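## Task

Use three of the four lettered blocks to form the word "SUN". Each of the three must rest entirely on the mat, and they must sit side by side in one straight, tight line. Seen from the robot's base, the letters on their upper faces must read left to right and stand upright. The remaining block must end up off the mat. Nothing may rely on the robot to stay in place at the end, and the gripper must release and move away once the word is done.

## Robot and tools

Robot: a single five-joint arm with a two-finger gripper, working over a table that holds a mat and four lettered blocks. From base to hand the joints are shoulder pan (-1.920 to 1.920 rad), shoulder lift (-1.745 to 1.745), elbow flex (-1.690 to 1.580), wrist flex (-1.658 to 1.658) and wrist roll (-2.744 to 2.841). With only five joints, the fingers always lie in the vertical plane through the base axis and the gripper. A tilt by angle a inside that plane is the rotation vector a*(cos w, sin w, 0) in gripper axes, where w is the wrist roll angle; positive a swings the fingers outward, then upward. Fingers point straight down no lower than about 0.09 m above the base at 0.16 m out, about 0.04 m at 0.25 m out. Near the base (within about 0.15 m, fingers down), a wrist roll outside roughly -1.9 to 0.0 rad can bring the bracket or open finger too close to the arm.

Frames: the scene frame has its origin on the table surface under the base, +z up, +y to the left when facing along +x. "Left to right as seen from the base" therefore means decreasing y. Reported hand poses can be off by a few mm, about 1 cm at long reach; the base may be slightly tilted.

Gripper: fingers point along gripper +z and close along gripper y. Only the -y finger moves; the +y finger is fixed. end_effector_position is the fixed finger pad centre, about 5 mm behind its tip. Fully open, the moving fingertip sits about 85 mm back toward the wrist; closing, it passes the fixed tip by at most about 4 mm.

execute_actions(actions): actions is a list of actions; each action is a list of up to 15 rows, one row per 1/30 s step, and a short action repeats its last row to fill 15 steps. A row is 7 numbers in [-1, 1]: dx, dy, dz, rx, ry, rz, opening. The first six are an offset, in the gripper's own axes, from the gripper pose measured at the start of that action (for a call's first action, the last pose reported in this scene); every row refers to that same start, not to the previous row. 1.0 equals 0.6 m or 180 degrees; rx, ry, rz form one rotation vector. Opening is absolute: +1 fully open (0.106 m), -1 closed, 0 about 0.074 m (scale follows joint travel, not metres). Closing fully takes at least about 0.5 s. Each step is clipped to within 70 mm and 16 degrees of the measured pose, so large offsets may need several actions; after an action the arm continues only to the last clipped pose. An empty list just returns state and images.

move(target, speed, blocking): target is one 7-number row as above, an offset from the pose in the latest result that shows one, plus an absolute opening (sent at the start). The gripper follows a straight path; speed is the top path speed in m/s, 0.002 to 0.5 (default 0.25), turning up to twice that in rad/s; paths last 0.5 to 10 s and stop short if longer. It does not avoid obstacles and can overshoot speed, especially with the arm nearly straight. Tilted straight paths keeping orientation often end held or off_target. blocking=false returns after 0.5 s while the arm keeps going; then only wait or stop are accepted until a result shows the move ended. The result adds a "move:" line: done, off_target, moving, held or fault, plus limits (paced = sent pose clipped; held = some steps blocked, after which motion may be fast) and the distance from target.

wait(seconds): 0 to 10 s; lets the scene run holding the last command, returning early if a running move ends. stop(): brakes a running move (needs room; fingers keep moving). zoom_image(camera, region): camera is cam_head_left, cam_head_right, cam_high, cam_low or cam_wrist; region [x0, y0, x1, y1] in pixels, origin top-left, at most 504x504. finished_scene(scene): the current scene's number; ends it irreversibly and reports success.

Results: state line with end_effector_position (m) and end_effector_quat_wxyz in the scene frame; grip_measured (opening on the command scale); "Hand target" (pose the controller is driving toward); step readings for action calls, HELD marking restrained steps; "pose unreachable" when the clearance check altered a command (a mount under the base counts as arm); FAULT, MOTOR HOT (from 55 °C) and OVER-TEMPERATURE FAULT (70 °C; joints go limp until cooled). Camera calibration (K, distortion, T_world_to_cam) is supplied and may be a little off.

Handling: to hold a block, command an opening clearly below grip_measured; deeper means harder, but more than about 0.08 below for around 2 s can make the force fade. Commanding above grip_measured releases. Held weight is not compensated, so expect sag. Pushing against something rigid for about 2 s can weaken a motor silently; fix it by moving a few cm the other way in one action. Faster and deeper contacts press harder. Brief tugs on held parts or nudges to loose blocks may occur. The arm holds its last command between replies. Never drop blocks, slam, or push anything off the table. At the end, check the letters' orientation with cameras, open, and lift clear.

Each tool is called after "Call:" as name(argument=value, ...), one argument or row to a line, values as JSON.

## Session

Call:
execute_actions(
  actions=[],
)

Scene clock: 0.00 s.
end_effector_position=(+0.3708, -0.0871, +0.2152) grip_measured=+1.00 end_effector_quat_wxyz=(+0.648, +0.444, +0.531, +0.317)
Joint positions: [ 0.211  0.264 -0.003 -0.314 -2.679  0.106]
Hand target: +0.371, -0.087, +0.215; +0.648, +0.444, +0.531, +0.317

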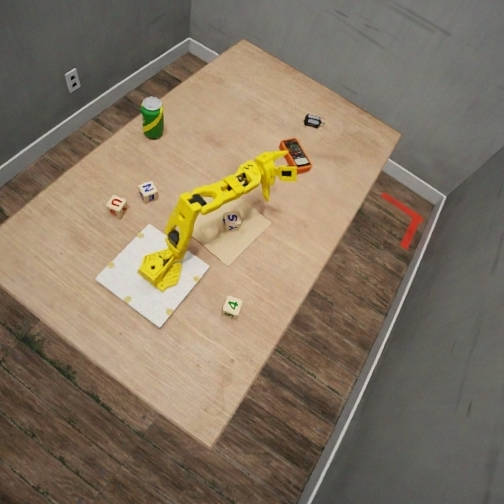

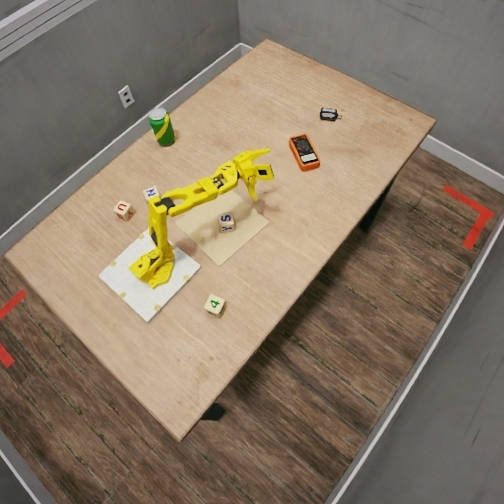

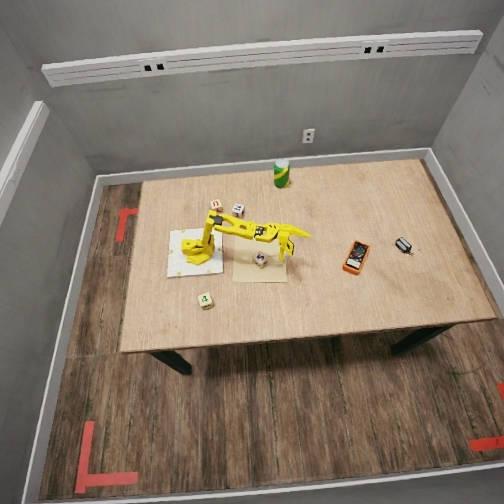

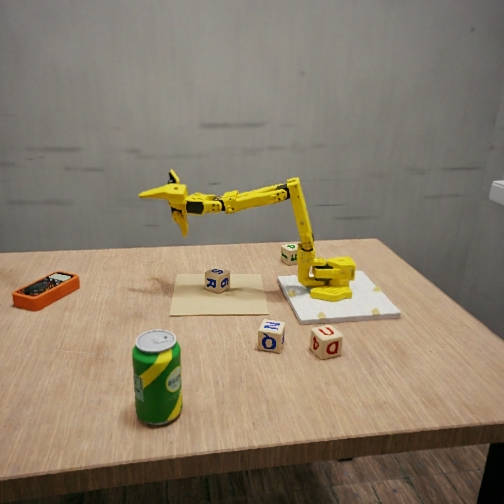

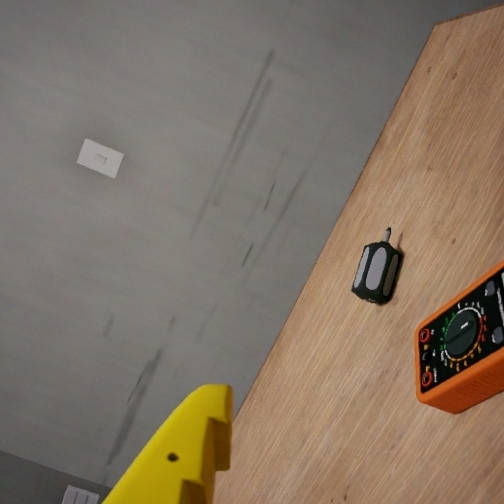

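Call:
zoom_image(
  camera="cam_head_left",
  region=[80, 160, 300, 340],
)

Call:
zoom_image(
  camera="cam_head_right",
  region=[80, 160, 300, 340],
)

Call:
zoom_image(
  camera="cam_high",
  region=[150, 180, 330, 320],
)

Call:
zoom_image(
  camera="cam_low",
  region=[150, 220, 410, 380],
)

Region (80, 160, 300, 340) of cam_head_left's 504x504 image, scaled by 2.291, with more detail than that image has; it fills the top 412 rows of this view, and the rest is white.

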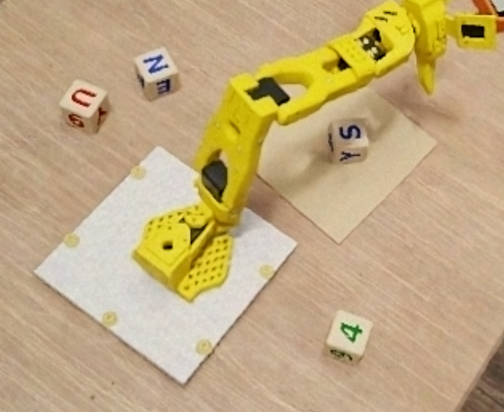

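Region (80, 160, 300, 340) of cam_head_right's 504x504 image, scaled by 2.291, with more detail than that image has; it fills the top 412 rows of this view, and the rest is white.

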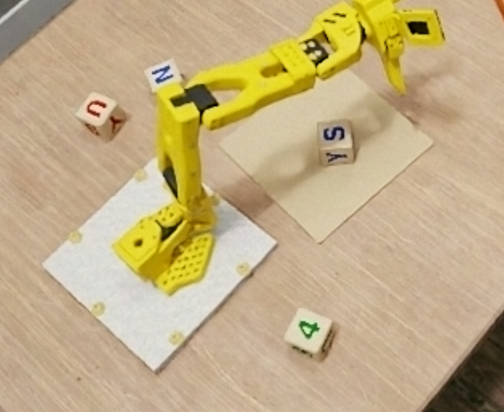

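Region (150, 180, 330, 320) of cam_high's 504x504 image, scaled by 2.800, with more detail than that image has.

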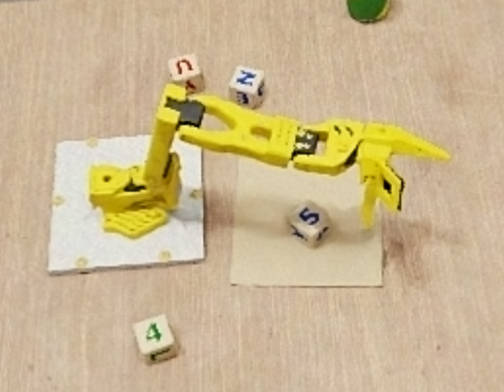

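Region (150, 220, 410, 380) of cam_low's 504x504 image, scaled by 1.938, with more detail than that image has; it fills the top 310 rows of this view, and the rest is white.

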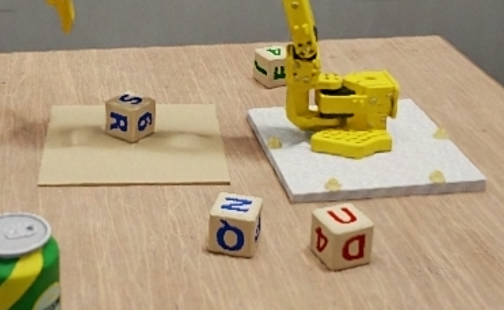

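Call:
zoom_image(
  camera="cam_head_left",
  region=[100, 170, 170, 226],
)

Call:
zoom_image(
  camera="cam_head_right",
  region=[105, 175, 175, 231],
)

Call:
zoom_image(
  camera="cam_high",
  region=[200, 190, 256, 226],
)

Call:
zoom_image(
  camera="cam_low",
  region=[250, 310, 350, 366],
)

Region (100, 170, 170, 226) of cam_head_left's 504x504 image, scaled by 7.200, with more detail than that image has; it fills the top 403 rows of this view, and the rest is white.

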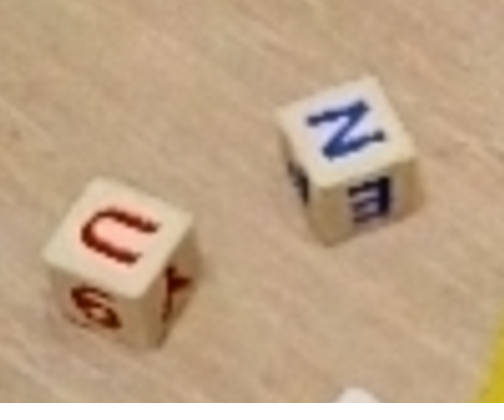

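Region (105, 175, 175, 231) of cam_head_right's 504x504 image, scaled by 7.200, with more detail than that image has; it fills the top 403 rows of this view, and the rest is white.

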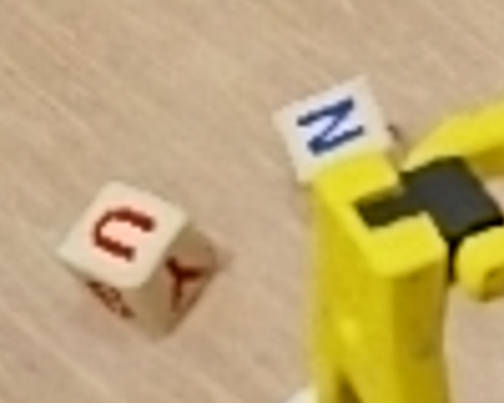

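Region (200, 190, 256, 226) of cam_high's 504x504 image, scaled by 9.000, with more detail than that image has; it fills the top 324 rows of this view, and the rest is white.

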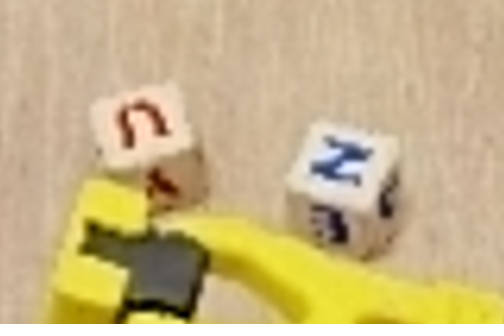

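Region (250, 310, 350, 366) of cam_low's 504x504 image, scaled by 5.040, with more detail than that image has; it fills the top 282 rows of this view, and the rest is white.

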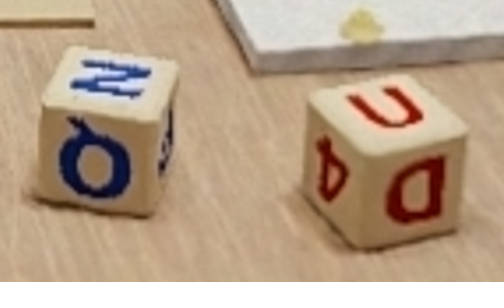

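Call:
zoom_image(
  camera="cam_head_left",
  region=[220, 130, 320, 210],
)

Call:
zoom_image(
  camera="cam_high",
  region=[240, 200, 330, 290],
)

Call:
zoom_image(
  camera="cam_low",
  region=[130, 160, 250, 250],
)

Region (220, 130, 320, 210) of cam_head_left's 504x504 image, scaled by 5.040, with more detail than that image has; it fills the top 403 rows of this view, and the rest is white.

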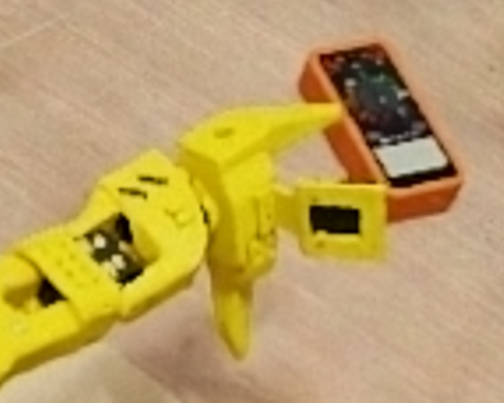

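Region (240, 200, 330, 290) of cam_high's 504x504 image, scaled by 5.600, with more detail than that image has.

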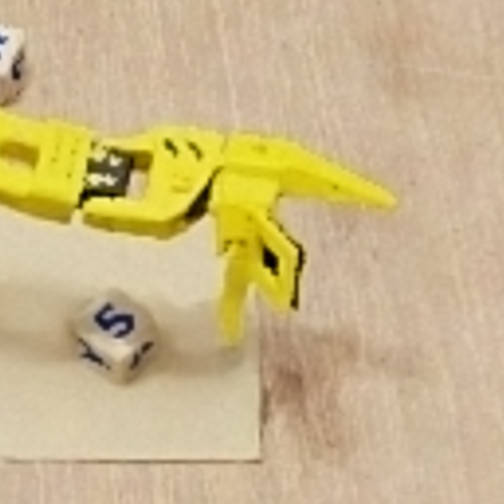

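Region (130, 160, 250, 250) of cam_low's 504x504 image, scaled by 4.200, with more detail than that image has; it fills the top 378 rows of this view, and the rest is white.

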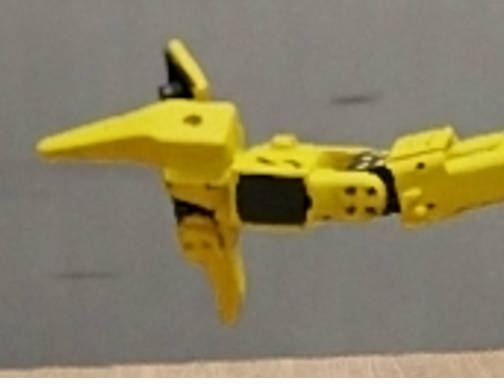

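Call:
zoom_image(
  camera="cam_head_left",
  region=[190, 190, 280, 270],
)

Call:
zoom_image(
  camera="cam_head_right",
  region=[170, 185, 275, 270],
)

Call:
zoom_image(
  camera="cam_low",
  region=[165, 255, 275, 325],
)

Region (190, 190, 280, 270) of cam_head_left's 504x504 image, scaled by 5.600, with more detail than that image has.

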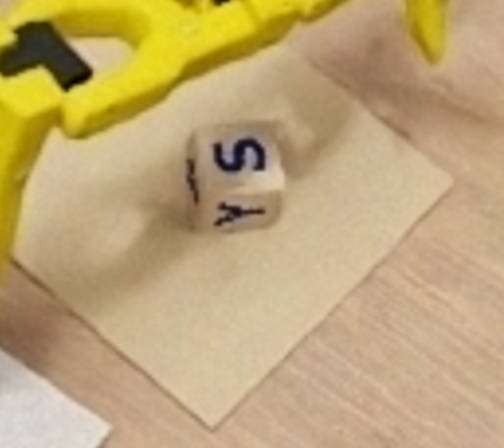

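Region (170, 185, 275, 270) of cam_head_right's 504x504 image, scaled by 4.800, with more detail than that image has; it fills the top 408 rows of this view, and the rest is white.

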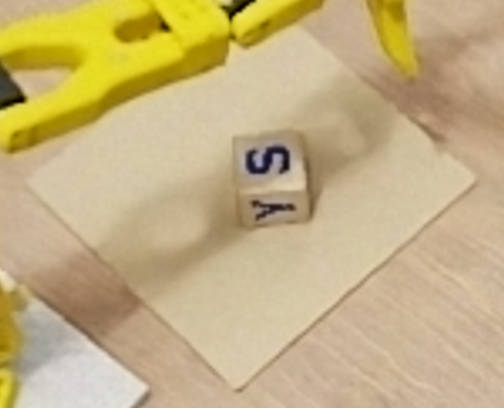

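Region (165, 255, 275, 325) of cam_low's 504x504 image, scaled by 4.582, with more detail than that image has; it fills the top 321 rows of this view, and the rest is white.

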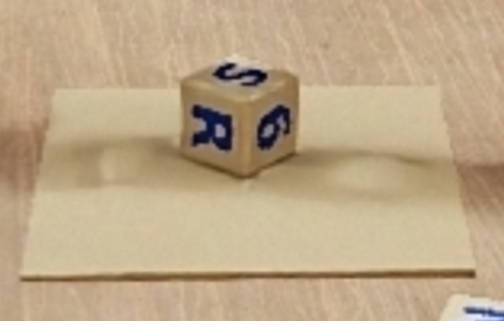

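Call:
zoom_image(
  camera="cam_head_left",
  region=[220, 206, 246, 232],
)

Call:
zoom_image(
  camera="cam_head_right",
  region=[214, 206, 240, 232],
)

Call:
zoom_image(
  camera="cam_head_left",
  region=[134, 176, 162, 204],
)

Call:
zoom_image(
  camera="cam_head_right",
  region=[138, 180, 164, 206],
)

Region (220, 206, 246, 232) of cam_head_left's 504x504 image, scaled by 19.385, with more detail than that image has.

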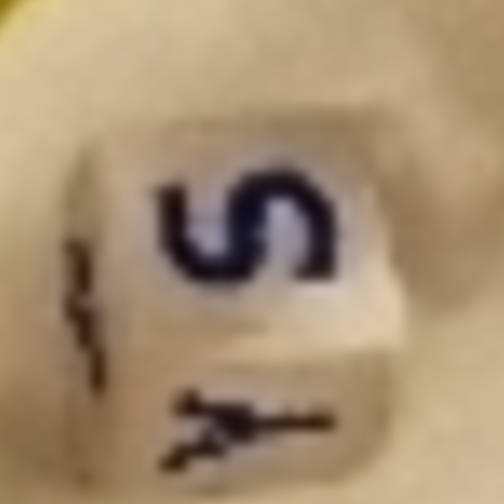

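Region (214, 206, 240, 232) of cam_head_right's 504x504 image, scaled by 19.385, with more detail than that image has.

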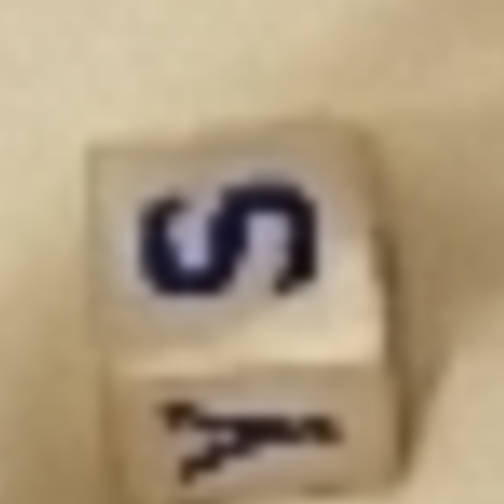

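Region (134, 176, 162, 204) of cam_head_left's 504x504 image, scaled by 18.000, with more detail than that image has.

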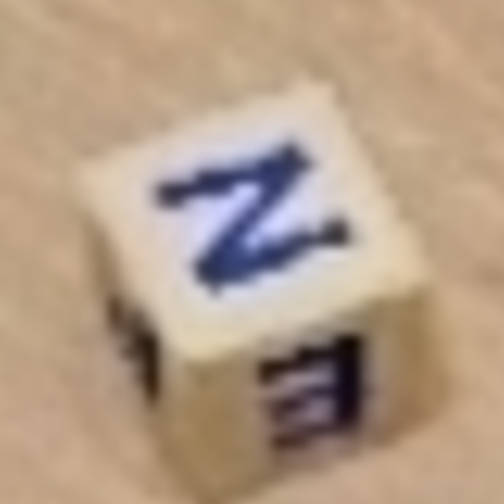

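Region (138, 180, 164, 206) of cam_head_right's 504x504 image, scaled by 19.385, with more detail than that image has.

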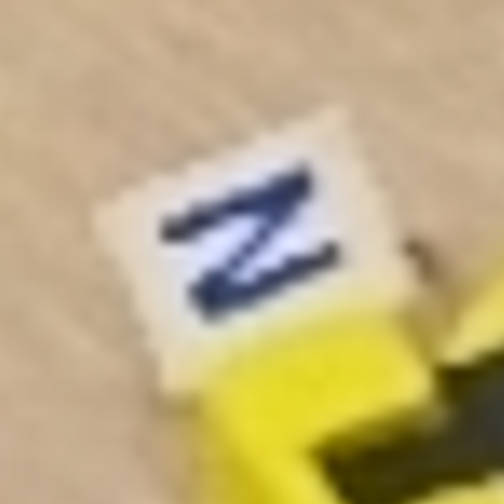

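Call:
zoom_image(
  camera="cam_head_right",
  region=[210, 130, 290, 210],
)

Call:
zoom_image(
  camera="cam_low",
  region=[270, 230, 410, 330],
)

Region (210, 130, 290, 210) of cam_head_right's 504x504 image, scaled by 6.300, with more detail than that image has.

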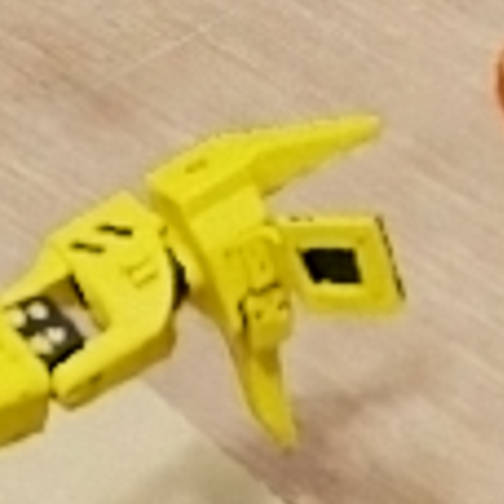

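Region (270, 230, 410, 330) of cam_low's 504x504 image, scaled by 3.600, with more detail than that image has; it fills the top 360 rows of this view, and the rest is white.

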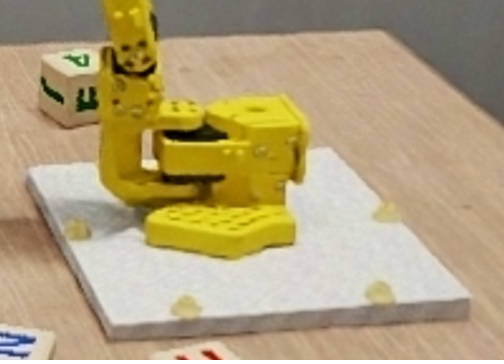

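Call:
execute_actions(
  actions=[
    [[0,0,-0.001,0,0,-0.004,0.9],[0,0,-0.003,0,0,-0.012,0.8],[0,0,-0.005,0,0,-0.025,0.7],[0,0,-0.008,0,0,-0.042,0.6],[0,0,-0.012,0,0,-0.062,0.5],[0,0,-0.016,0,0,-0.085,0.4],[0,0,-0.021,0,0,-0.11,0.3],[0,0,-0.026,0,0,-0.137,0.2],[0,0,-0.031,0,0,-0.165,0.1],[0,0,-0.037,0,0,-0.195,0.0],[0,0,-0.043,0,0,-0.225,-0.1],[0,0,-0.049,0,0,-0.255,-0.1],[0,0,-0.055,0,0,-0.285,-0.1],[0,0,-0.061,0,0,-0.315,-0.1],[0,0,-0.067,0,0,-0.345,-0.1]],
    [[0,0,-0.016,0,0,-0.08,-0.1],[0,0,-0.022,0,0,-0.11,-0.1],[0,0,-0.028,0,0,-0.14,-0.1],[0,0,-0.034,0,0,-0.17,-0.1],[0,0,-0.04,0,0,-0.2,-0.1],[0,0,-0.045,0,0,-0.23,-0.1],[0,0,-0.05,0,0,-0.26,-0.1],[0,0,-0.055,0,0,-0.287,-0.1],[0,0,-0.059,0,0,-0.312,-0.1],[0,0,-0.063,0,0,-0.335,-0.1],[0,0,-0.066,0,0,-0.355,-0.1],[0,0,-0.069,0,0,-0.372,-0.1],[0,0,-0.071,0,0,-0.385,-0.1],[0,0,-0.072,0,0,-0.395,-0.1],[0,0,-0.073,0,0,-0.4,-0.1]],
  ],
)

Scene clock: 23.90 s.
end_effector_position=(+0.3081, -0.0681, +0.2190) grip_measured=-0.09 end_effector_quat_wxyz=(+0.684, -0.057, +0.689, -0.232)
Joint positions: [ 0.213 -0.325  0.595 -0.326 -1.119  0.068]
Hand target: +0.304, -0.067, +0.214; +0.654, -0.124, +0.686, -0.293
Off the commanded pose: 0.007 m, 19 deg; orientation clipped at the last step of the last action.
Step readings (end_effector_position; steps 1 to 15: 1st action; 16 to 30: 2nd action):
0: (+0.3708, -0.0871, +0.2152)
1: (+0.3708, -0.0871, +0.2152)
2: (+0.3708, -0.0871, +0.2152)
4: (+0.3701, -0.0867, +0.2155)
8: (+0.3645, -0.0841, +0.2152)
15: (+0.3457, -0.0777, +0.2148)
16: (+0.3427, -0.0768, +0.2148)
17: (+0.3407, -0.0761, +0.2144)
19: (+0.3370, -0.0749, +0.2152)
23: (+0.3253, -0.0717, +0.2177)
30: end_effector_position above
camera_calibration (this result's frames):
cam_wrist: T_world_to_cam=[[-0.190058, -0.899015, 0.394525, -0.091057], [-0.56478, -0.228582, -0.792953, 0.355754], [0.803058, -0.373527, -0.464302, -0.104465], [0, 0, 0, 1]] pos_world=[0.267508, -0.039563, 0.269518]

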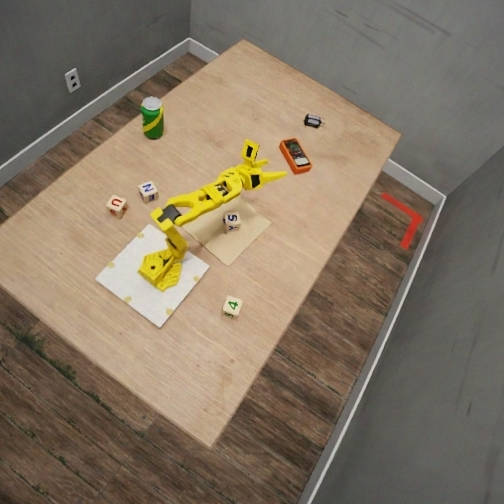

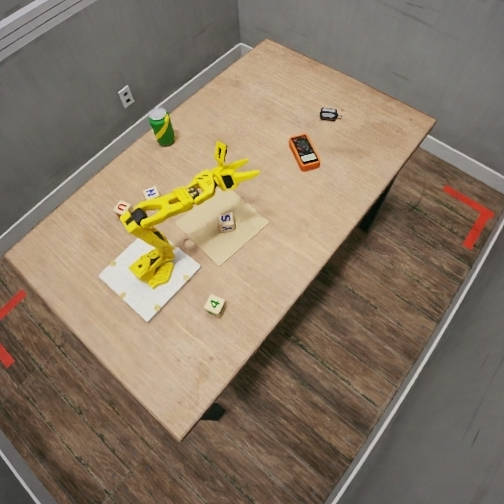

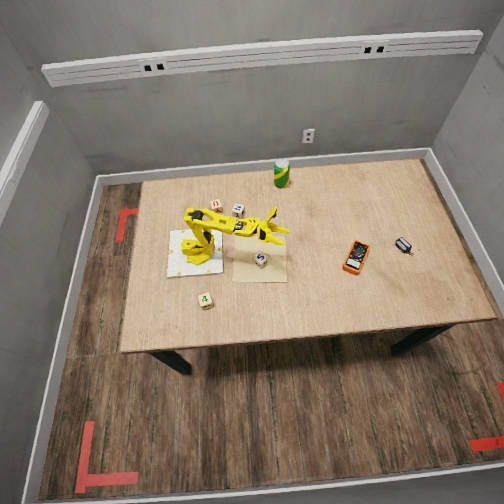

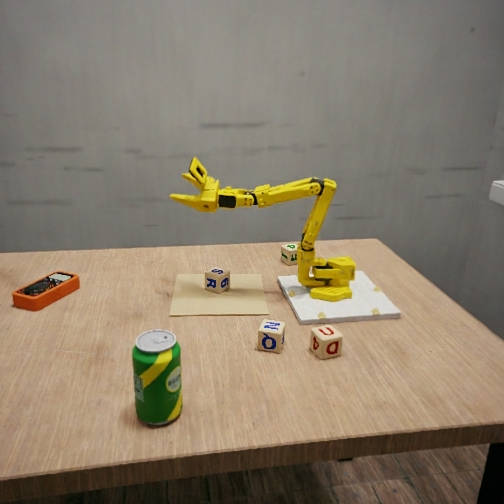

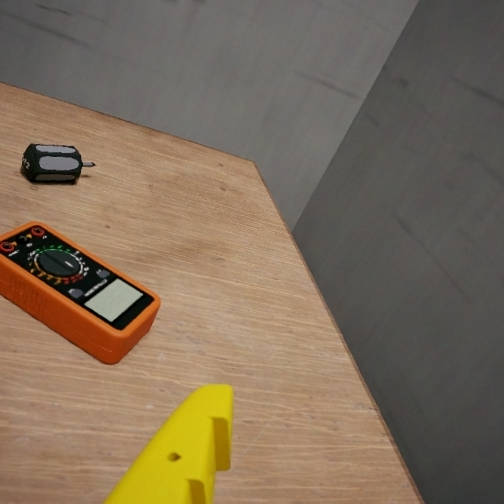

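Call:
execute_actions(
  actions=[],
)

Scene clock: 24.07 s.
end_effector_position=(+0.3054, -0.0681, +0.2212) grip_measured=-0.09 end_effector_quat_wxyz=(+0.666, -0.114, +0.678, -0.290)
Joint positions: [ 0.213 -0.351  0.607 -0.323 -0.952  0.068]
Hand target: +0.304, -0.067, +0.214; +0.654, -0.124, +0.687, -0.293
Off the commanded pose: 0.008 m, 9 deg; orientation clipped at the last step of the last action.
camera_calibration (this result's frames):
cam_wrist: T_world_to_cam=[[-0.183074, -0.820204, 0.541987, -0.121786], [-0.589932, -0.349358, -0.727962, 0.341044], [0.786425, -0.453006, -0.419906, -0.111499], [0, 0, 0, 1]] pos_world=[0.266583, -0.031253, 0.267454]

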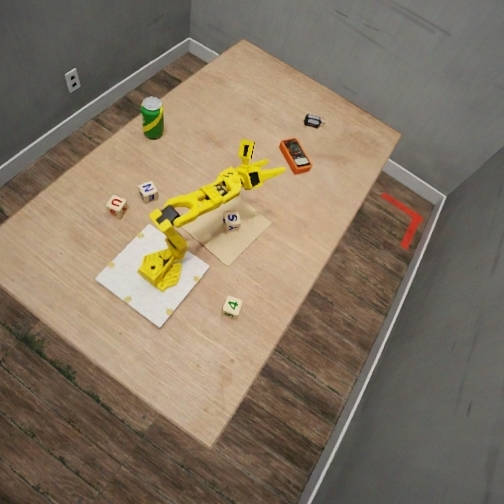

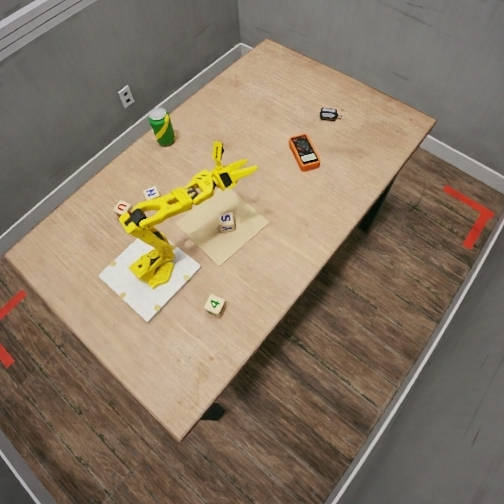

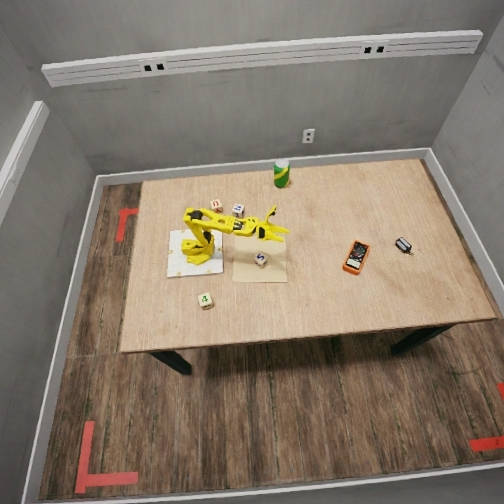

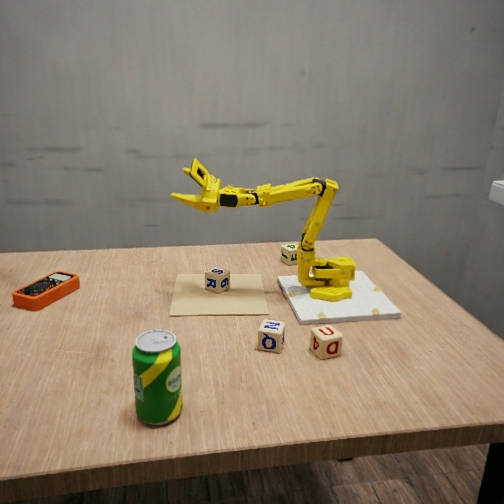

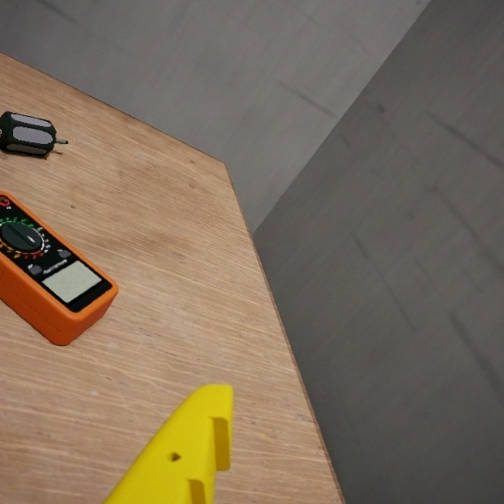

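Call:
move(
  target=[0.1811, 0.1277, -0.2007, -0.3753, 0.3613, -0.1111, -0.1],
  speed=0.5,
)

Scene clock: 27.17 s.
end_effector_position=(+0.1983, -0.0396, +0.0839) grip_measured=-0.09 end_effector_quat_wxyz=(+0.008, -0.369, +0.929, -0.009)
Joint positions: [ 0.188  0.082 -0.077  1.532 -0.547  0.068]
Hand target: +0.198, -0.038, +0.081; -0.001, -0.378, +0.926, -0.003
Off the commanded pose: 0.004 m, 2 deg.
move: done
camera_calibration (this result's frames):
cam_wrist: T_world_to_cam=[[0.681989, -0.73083, -0.0279164, -0.163812], [-0.613892, -0.592778, 0.521297, 0.0781808], [-0.397528, -0.338381, -0.852919, 0.203627], [0, 0, 0, 1]] pos_world=[0.24066, -0.00447142, 0.128348]

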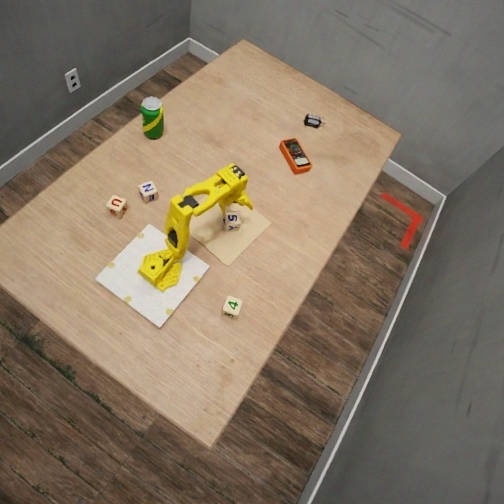

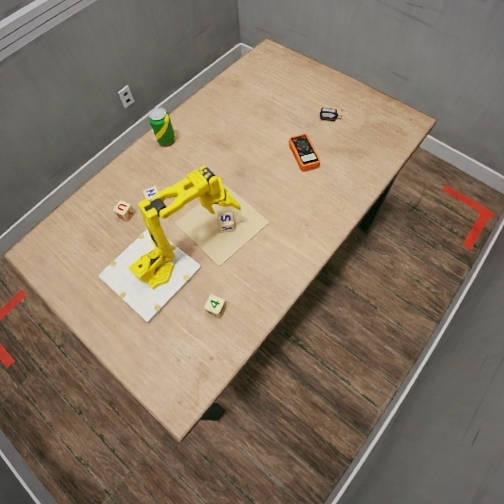

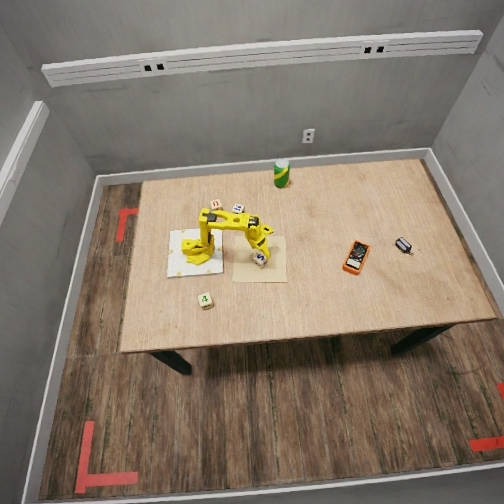

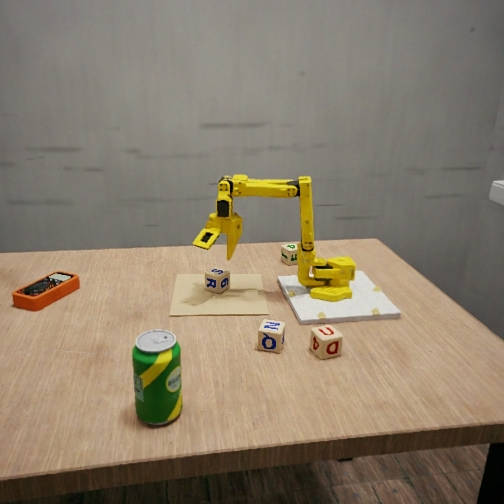

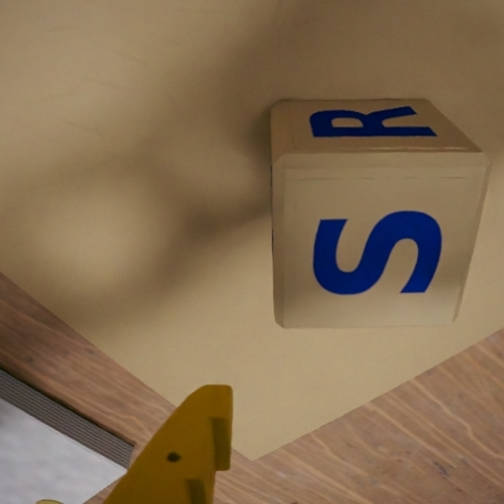

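Call:
zoom_image(
  camera="cam_wrist",
  region=[254, 80, 504, 340],
)

Region (254, 80, 504, 340) of cam_wrist's 504x504 image, scaled by 1.938; it fills the left 485 columns of this view, and the rest is white.

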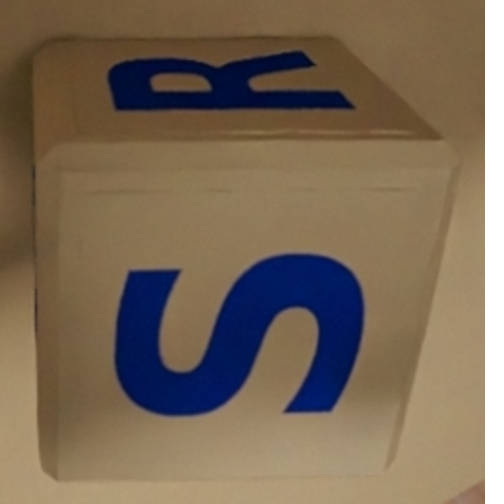

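Call:
move(
  target=[0.0376, -0.0447, 0.0155, -0.0077, -0.0037, -0.5078, -0.1],
  speed=0.5,
)

Scene clock: 34.27 s.
end_effector_position=(+0.2000, -0.0726, +0.0780) grip_measured=-0.09 end_effector_quat_wxyz=(+0.003, +0.923, -0.386, +0.004)
Joint positions: [ 0.285  0.172 -0.151  1.53   1.143  0.068]
Hand target: +0.201, -0.075, +0.075; +0.004, +0.923, -0.385, +0.000
Off the commanded pose: 0.004 m, 1 deg.
move: done
camera_calibration (this result's frames):
cam_wrist: T_world_to_cam=[[0.714825, 0.697318, -0.0526506, -0.0902062], [0.609481, -0.584327, 0.535812, -0.182471], [0.342866, -0.415101, -0.842694, 0.0336526], [0, 0, 0, 1]] pos_world=[0.164156, -0.0297508, 0.121379]

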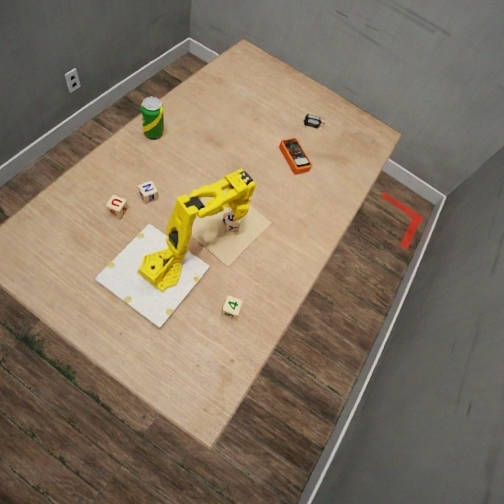

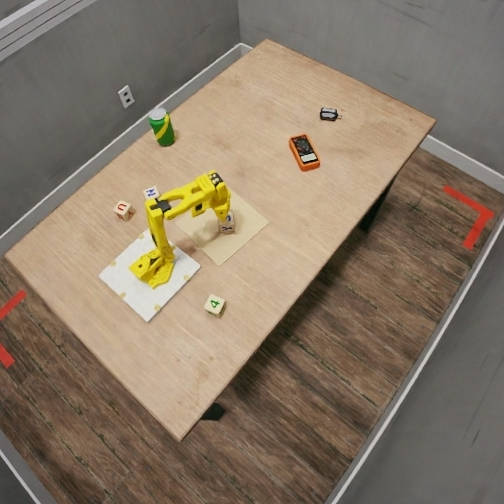

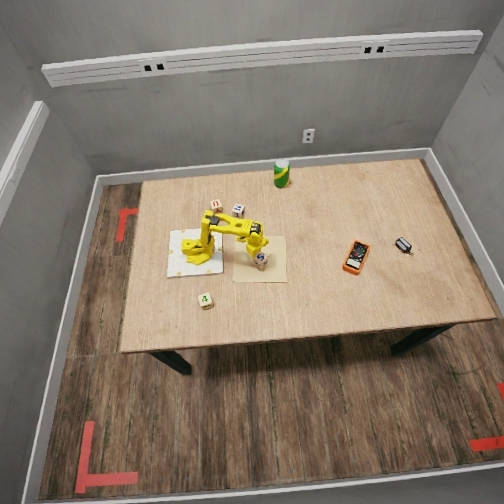

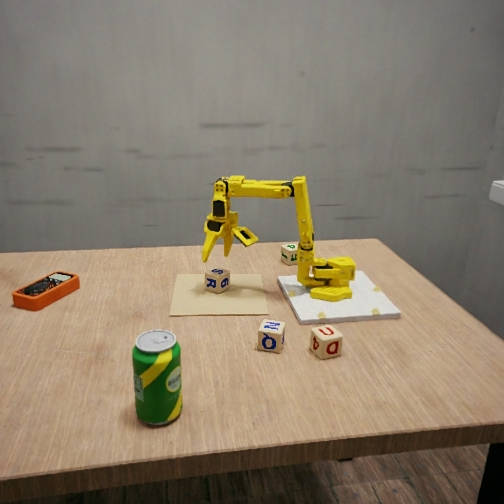

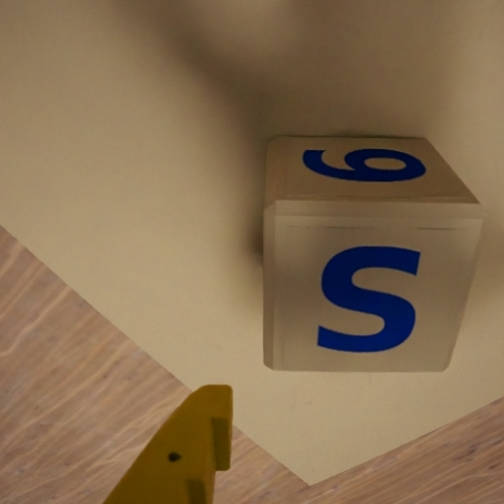

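Call:
zoom_image(
  camera="cam_wrist",
  region=[200, 120, 504, 424],
)

Region (200, 120, 504, 424) of cam_wrist's 504x504 image, scaled by 1.658.

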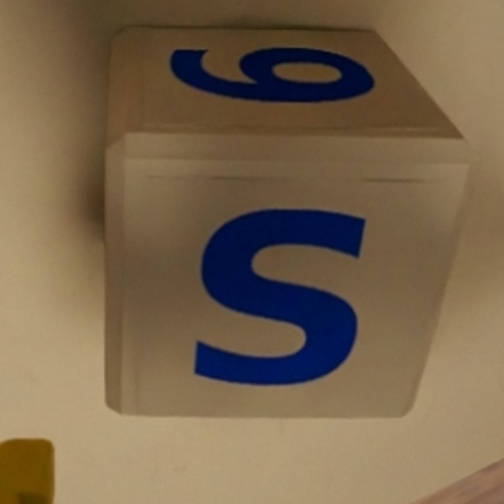

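Call:
move(
  target=[0.0067, 0.0033, 0.0967, 0, 0, 0, -0.1],
  speed=0.15,
)

Scene clock: 36.77 s.
end_effector_position=(+0.2047, -0.0763, +0.0267) grip_measured=-0.09 end_effector_quat_wxyz=(+0.002, +0.922, -0.386, +0.019)
Joint positions: [0.292 0.26  0.115 1.148 1.15  0.068]
Hand target: +0.200, -0.077, +0.020; +0.004, +0.923, -0.386, +0.003
Off the commanded pose: 0.007 m, 2 deg.
move: done
camera_calibration (this result's frames):
cam_wrist: T_world_to_cam=[[0.717017, 0.69594, -0.0394218, -0.0945924], [0.593615, -0.579991, 0.557882, -0.157051], [0.365388, -0.423412, -0.828984, -0.0183281], [0, 0, 0, 1]] pos_world=[0.167749, -0.0330176, 0.0686929]

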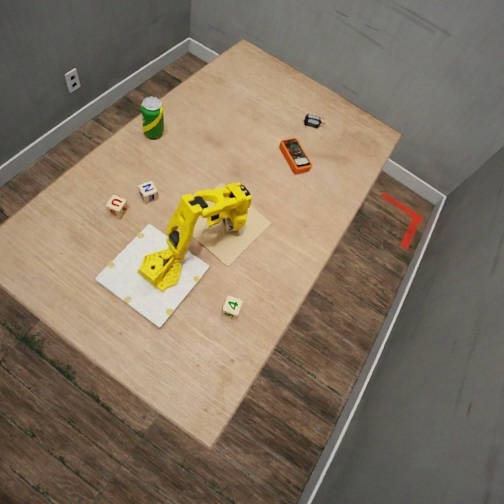

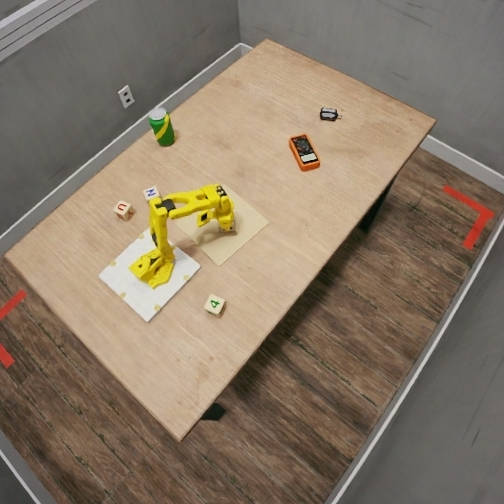

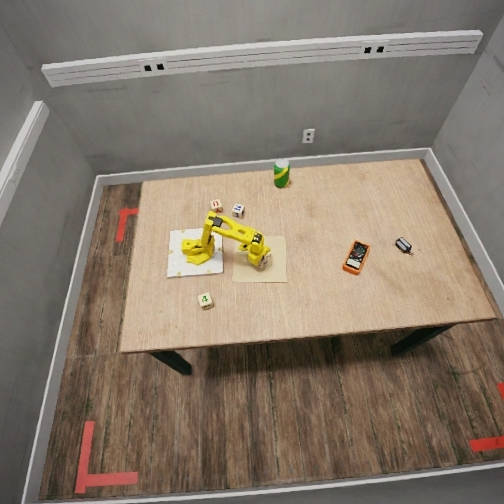

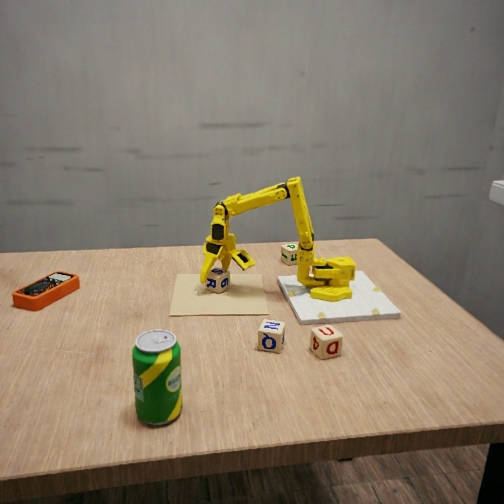

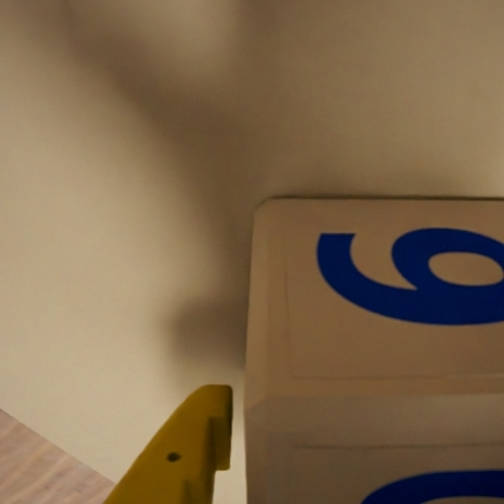

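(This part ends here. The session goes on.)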